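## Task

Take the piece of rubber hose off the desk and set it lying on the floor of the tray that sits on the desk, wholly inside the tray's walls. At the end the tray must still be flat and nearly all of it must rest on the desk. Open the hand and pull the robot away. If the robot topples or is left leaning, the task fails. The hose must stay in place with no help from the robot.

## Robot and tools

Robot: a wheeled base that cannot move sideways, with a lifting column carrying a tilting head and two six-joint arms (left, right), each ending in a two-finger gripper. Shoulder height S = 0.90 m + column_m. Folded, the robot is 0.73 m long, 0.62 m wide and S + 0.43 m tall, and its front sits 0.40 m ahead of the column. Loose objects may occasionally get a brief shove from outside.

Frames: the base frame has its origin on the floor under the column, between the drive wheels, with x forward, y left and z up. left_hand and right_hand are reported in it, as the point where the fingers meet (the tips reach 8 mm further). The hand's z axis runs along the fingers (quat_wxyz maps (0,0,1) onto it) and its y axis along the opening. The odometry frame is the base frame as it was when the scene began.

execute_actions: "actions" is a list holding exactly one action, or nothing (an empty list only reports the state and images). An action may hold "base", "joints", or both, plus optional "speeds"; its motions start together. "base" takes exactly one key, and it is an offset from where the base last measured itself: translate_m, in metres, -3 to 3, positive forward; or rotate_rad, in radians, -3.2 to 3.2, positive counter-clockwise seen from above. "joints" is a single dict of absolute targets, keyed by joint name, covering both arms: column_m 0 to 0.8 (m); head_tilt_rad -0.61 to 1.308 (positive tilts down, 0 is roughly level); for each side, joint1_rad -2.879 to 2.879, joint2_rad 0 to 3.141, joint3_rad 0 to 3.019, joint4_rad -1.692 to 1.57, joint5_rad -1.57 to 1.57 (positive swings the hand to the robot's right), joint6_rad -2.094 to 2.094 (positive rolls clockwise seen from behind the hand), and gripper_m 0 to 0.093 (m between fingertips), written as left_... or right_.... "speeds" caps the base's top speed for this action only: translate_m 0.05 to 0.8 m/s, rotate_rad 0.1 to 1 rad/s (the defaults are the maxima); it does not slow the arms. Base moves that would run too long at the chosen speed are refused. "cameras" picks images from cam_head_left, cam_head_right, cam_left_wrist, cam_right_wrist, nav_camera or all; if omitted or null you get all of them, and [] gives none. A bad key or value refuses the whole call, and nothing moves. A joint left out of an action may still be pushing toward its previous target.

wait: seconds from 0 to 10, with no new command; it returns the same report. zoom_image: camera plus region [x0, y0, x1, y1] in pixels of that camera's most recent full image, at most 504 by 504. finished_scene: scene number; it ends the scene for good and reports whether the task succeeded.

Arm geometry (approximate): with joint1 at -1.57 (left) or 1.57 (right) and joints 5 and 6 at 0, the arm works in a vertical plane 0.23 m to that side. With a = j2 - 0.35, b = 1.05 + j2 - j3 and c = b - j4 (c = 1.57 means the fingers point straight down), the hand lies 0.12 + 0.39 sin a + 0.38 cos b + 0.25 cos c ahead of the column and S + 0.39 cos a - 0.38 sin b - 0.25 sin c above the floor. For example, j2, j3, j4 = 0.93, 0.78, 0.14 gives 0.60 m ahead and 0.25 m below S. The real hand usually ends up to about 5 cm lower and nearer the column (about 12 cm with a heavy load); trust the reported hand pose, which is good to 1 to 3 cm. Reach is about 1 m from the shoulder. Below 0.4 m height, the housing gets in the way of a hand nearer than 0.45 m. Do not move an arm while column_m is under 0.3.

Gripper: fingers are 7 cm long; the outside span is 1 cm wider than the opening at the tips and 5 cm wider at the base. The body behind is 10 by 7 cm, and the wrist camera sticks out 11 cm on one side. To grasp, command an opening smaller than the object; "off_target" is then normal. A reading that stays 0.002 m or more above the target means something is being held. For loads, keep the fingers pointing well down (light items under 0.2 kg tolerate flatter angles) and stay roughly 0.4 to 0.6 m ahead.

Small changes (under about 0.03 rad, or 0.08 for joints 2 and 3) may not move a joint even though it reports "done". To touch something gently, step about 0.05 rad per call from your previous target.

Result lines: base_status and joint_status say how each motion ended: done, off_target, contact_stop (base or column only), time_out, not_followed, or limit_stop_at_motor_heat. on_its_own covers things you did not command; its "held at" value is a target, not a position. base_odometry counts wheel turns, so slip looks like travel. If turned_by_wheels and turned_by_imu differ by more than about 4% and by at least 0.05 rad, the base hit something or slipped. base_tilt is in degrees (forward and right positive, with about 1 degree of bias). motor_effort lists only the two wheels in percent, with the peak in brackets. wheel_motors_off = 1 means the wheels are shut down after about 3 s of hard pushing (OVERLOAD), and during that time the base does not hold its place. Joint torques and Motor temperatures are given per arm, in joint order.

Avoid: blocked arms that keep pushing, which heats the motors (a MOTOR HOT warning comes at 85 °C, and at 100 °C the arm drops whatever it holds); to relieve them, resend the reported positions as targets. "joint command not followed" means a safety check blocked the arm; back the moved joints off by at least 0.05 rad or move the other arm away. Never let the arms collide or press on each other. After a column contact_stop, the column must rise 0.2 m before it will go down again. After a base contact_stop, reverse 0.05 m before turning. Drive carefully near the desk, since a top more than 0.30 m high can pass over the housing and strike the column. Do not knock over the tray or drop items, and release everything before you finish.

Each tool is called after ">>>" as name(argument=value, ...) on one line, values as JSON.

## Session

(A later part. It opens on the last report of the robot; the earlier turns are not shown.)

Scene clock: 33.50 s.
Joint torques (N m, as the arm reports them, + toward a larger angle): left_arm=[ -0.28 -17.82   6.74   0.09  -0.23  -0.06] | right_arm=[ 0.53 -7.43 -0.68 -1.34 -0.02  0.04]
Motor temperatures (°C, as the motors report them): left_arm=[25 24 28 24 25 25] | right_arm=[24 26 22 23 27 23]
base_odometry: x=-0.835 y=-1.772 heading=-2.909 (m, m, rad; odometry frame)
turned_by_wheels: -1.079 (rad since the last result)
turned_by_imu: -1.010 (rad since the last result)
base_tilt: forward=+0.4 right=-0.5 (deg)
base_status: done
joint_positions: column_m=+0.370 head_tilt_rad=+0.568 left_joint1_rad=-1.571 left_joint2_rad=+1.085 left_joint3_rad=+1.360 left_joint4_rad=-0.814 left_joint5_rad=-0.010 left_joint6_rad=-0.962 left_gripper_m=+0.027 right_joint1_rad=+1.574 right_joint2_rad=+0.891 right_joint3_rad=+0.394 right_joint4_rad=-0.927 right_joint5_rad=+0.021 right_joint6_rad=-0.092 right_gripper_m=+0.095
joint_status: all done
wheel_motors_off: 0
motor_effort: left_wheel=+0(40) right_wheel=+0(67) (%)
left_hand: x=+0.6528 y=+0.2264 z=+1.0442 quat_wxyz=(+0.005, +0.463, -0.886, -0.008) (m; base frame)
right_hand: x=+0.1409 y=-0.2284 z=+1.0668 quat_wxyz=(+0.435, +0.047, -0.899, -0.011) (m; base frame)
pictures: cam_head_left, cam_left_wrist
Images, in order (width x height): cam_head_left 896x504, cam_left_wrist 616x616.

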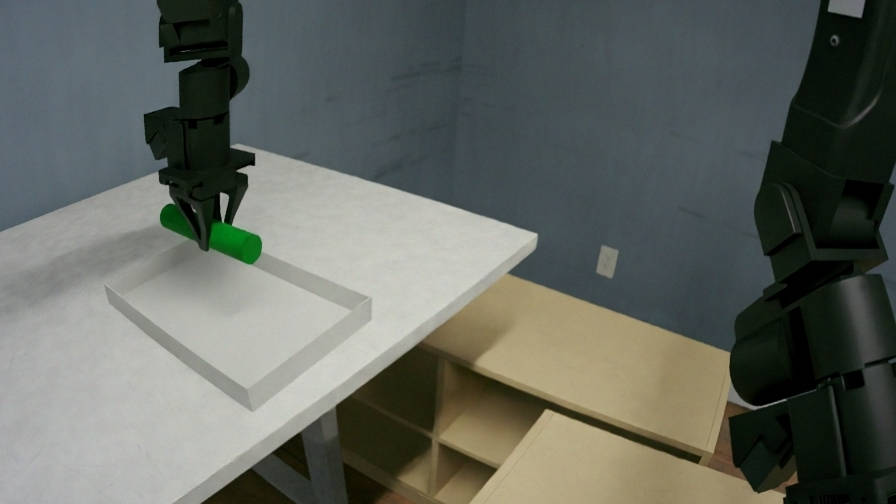

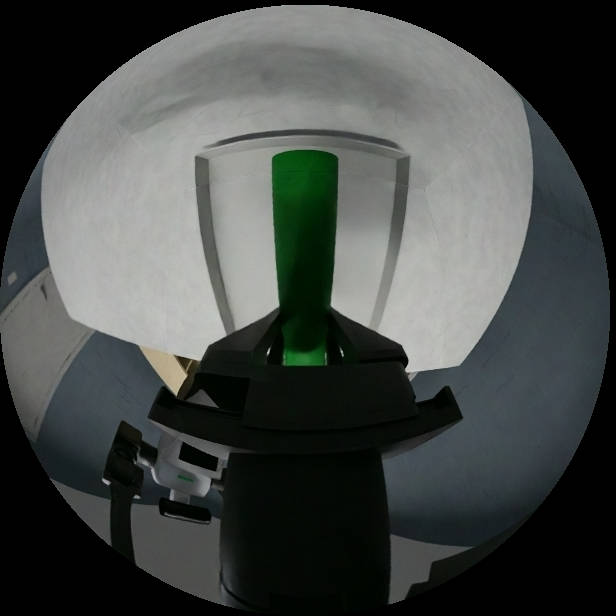

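Shift slightly toward the near end, then lower.

>>> execute_actions(actions=[{"joints":{"left_joint1_rad":-1.63,"column_m":0.294}}], cameras=["cam_head_left","cam_left_wrist"])

>>> execute_actions(actions=[{"joints":{"left_gripper_m":0.055}}], cameras=[])

>>> execute_actions(actions=[{"joints":{"column_m":0.44}}], cameras=["cam_head_left"])

Scene clock: 35.87 s.
Joint torques (N m, as the arm reports them, + toward a larger angle): left_arm=[ -0.61 -17.61   6.86   0.06  -0.1   -0.08] | right_arm=[ 0.78 -7.3  -0.81 -1.35  0.01  0.05]
Motor temperatures (°C, as the motors report them): left_arm=[25 24 28 24 25 25] | right_arm=[24 26 22 23 27 23]
base_odometry: x=-0.835 y=-1.772 heading=-2.909 (m, m, rad; odometry frame)
turned_by_wheels: +0.000 (rad since the last result)
turned_by_imu: +0.000 (rad since the last result)
base_tilt: forward=+0.2 right=-0.6 (deg)
base_status: not commanded
joint_positions: column_m=+0.294 head_tilt_rad=+0.568 left_joint1_rad=-1.635 left_joint2_rad=+1.085 left_joint3_rad=+1.360 left_joint4_rad=-0.814 left_joint5_rad=-0.011 left_joint6_rad=-0.962 left_gripper_m=+0.027 right_joint1_rad=+1.574 right_joint2_rad=+0.891 right_joint3_rad=+0.394 right_joint4_rad=-0.927 right_joint5_rad=+0.021 right_joint6_rad=-0.092 right_gripper_m=+0.095
joint_status: all done
wheel_motors_off: 0
motor_effort: left_wheel=+1(1) right_wheel=-3(3) (%)
left_hand: x=+0.6524 y=+0.1956 z=+0.9690 quat_wxyz=(+0.017, +0.448, -0.894, +0.016) (m; base frame)
right_hand: x=+0.1409 y=-0.2284 z=+0.9909 quat_wxyz=(+0.435, +0.047, -0.899, -0.011) (m; base frame)
pictures: cam_head_left, cam_left_wrist
Images, in order (width x height): cam_head_left 896x504, cam_left_wrist 616x616.

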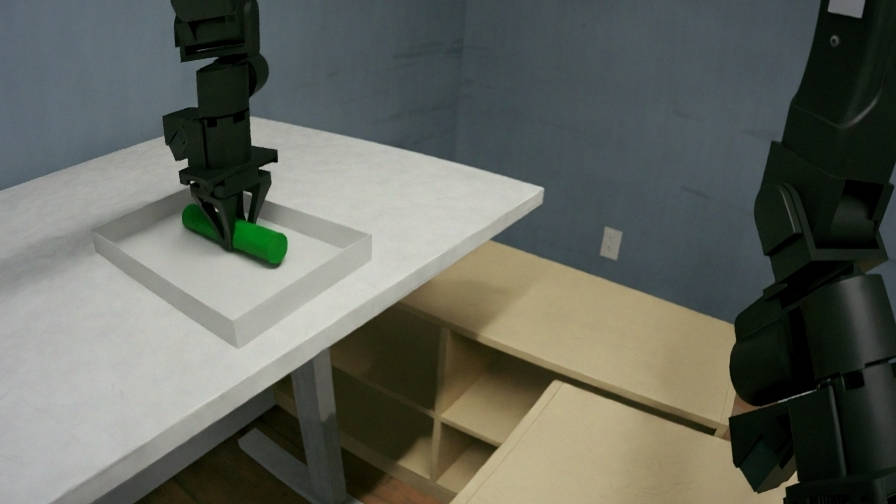

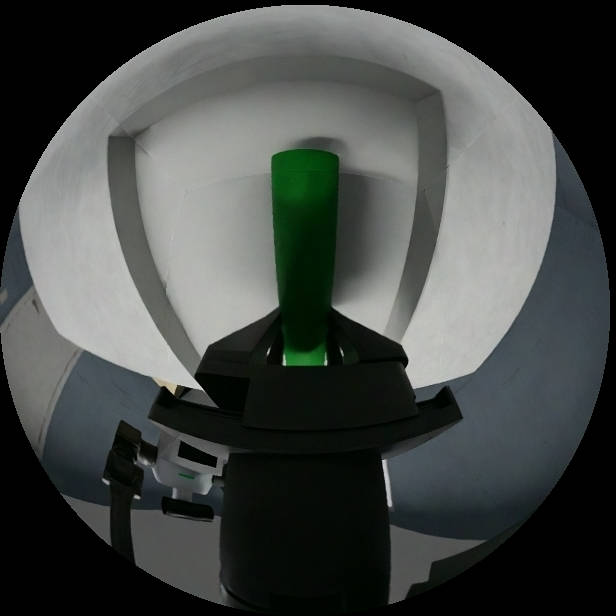

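Scene clock: 36.47 s.
Joint torques (N m, as the arm reports them, + toward a larger angle): left_arm=[ -0.33 -17.69   6.56   0.1   -0.12  -0.05] | right_arm=[ 0.69 -7.88 -0.66 -1.34 -0.03  0.06]
Motor temperatures (°C, as the motors report them): left_arm=[25 24 28 24 25 25] | right_arm=[24 26 22 23 27 23]
base_odometry: x=-0.835 y=-1.772 heading=-2.909 (m, m, rad; odometry frame)
turned_by_wheels: +0.000 (rad since the last result)
turned_by_imu: +0.000 (rad since the last result)
base_tilt: forward=+0.3 right=-0.5 (deg)
base_status: not commanded
joint_positions: column_m=+0.294 head_tilt_rad=+0.568 left_joint1_rad=-1.635 left_joint2_rad=+1.085 left_joint3_rad=+1.360 left_joint4_rad=-0.814 left_joint5_rad=-0.011 left_joint6_rad=-0.962 left_gripper_m=+0.055 right_joint1_rad=+1.574 right_joint2_rad=+0.891 right_joint3_rad=+0.394 right_joint4_rad=-0.927 right_joint5_rad=+0.021 right_joint6_rad=-0.092 right_gripper_m=+0.095
joint_status: all done
wheel_motors_off: 0
motor_effort: left_wheel=+1(1) right_wheel=-3(3) (%)
left_hand: x=+0.6524 y=+0.1956 z=+0.9690 quat_wxyz=(+0.017, +0.448, -0.894, +0.016) (m; base frame)
right_hand: x=+0.1409 y=-0.2284 z=+0.9909 quat_wxyz=(+0.435, +0.047, -0.899, -0.011) (m; base frame)
pictures: none
No camera images: the call's "cameras" was empty. Leave "cameras" out to get every camera's image.

Scene clock: 38.93 s.
Joint torques (N m, as the arm reports them, + toward a larger angle): left_arm=[ -0.22 -17.54   6.8    0.13  -0.12  -0.07] | right_arm=[ 0.64 -7.24 -0.56 -1.31  0.02  0.06]
Motor temperatures (°C, as the motors report them): left_arm=[25 24 28 24 25 25] | right_arm=[24 26 22 23 27 23]
base_odometry: x=-0.835 y=-1.772 heading=-2.909 (m, m, rad; odometry frame)
turned_by_wheels: +0.000 (rad since the last result)
turned_by_imu: +0.000 (rad since the last result)
base_tilt: forward=+0.3 right=-0.6 (deg)
base_status: not commanded
joint_positions: column_m=+0.440 head_tilt_rad=+0.568 left_joint1_rad=-1.635 left_joint2_rad=+1.085 left_joint3_rad=+1.360 left_joint4_rad=-0.814 left_joint5_rad=-0.011 left_joint6_rad=-0.962 left_gripper_m=+0.055 right_joint1_rad=+1.574 right_joint2_rad=+0.891 right_joint3_rad=+0.394 right_joint4_rad=-0.927 right_joint5_rad=+0.021 right_joint6_rad=-0.092 right_gripper_m=+0.095
joint_status: all done
wheel_motors_off: 0
motor_effort: left_wheel=+1(1) right_wheel=-3(3) (%)
left_hand: x=+0.6524 y=+0.1956 z=+1.1150 quat_wxyz=(+0.017, +0.448, -0.894, +0.016) (m; base frame)
right_hand: x=+0.1409 y=-0.2284 z=+1.1368 quat_wxyz=(+0.435, +0.047, -0.899, -0.011) (m; base frame)
pictures: cam_head_left
Images, in order (width x height): cam_head_left 896x504.

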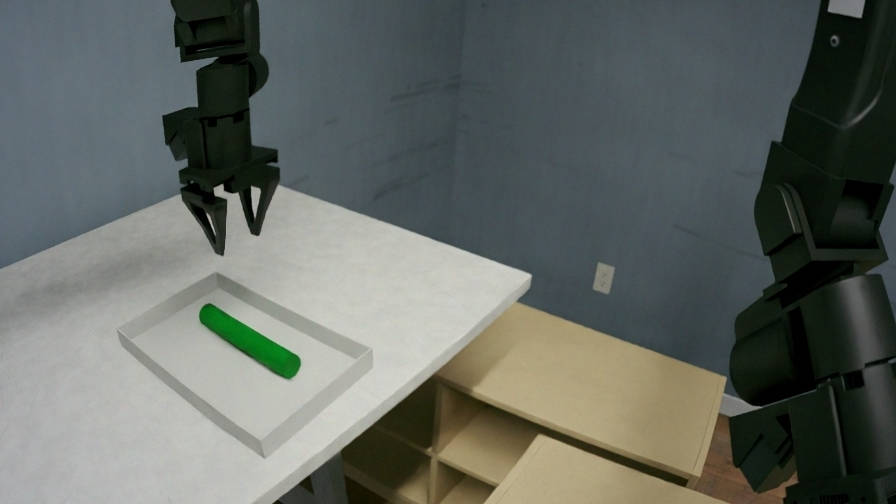

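>>> finished_scene(scene=2)

The scene is finished: the task was done.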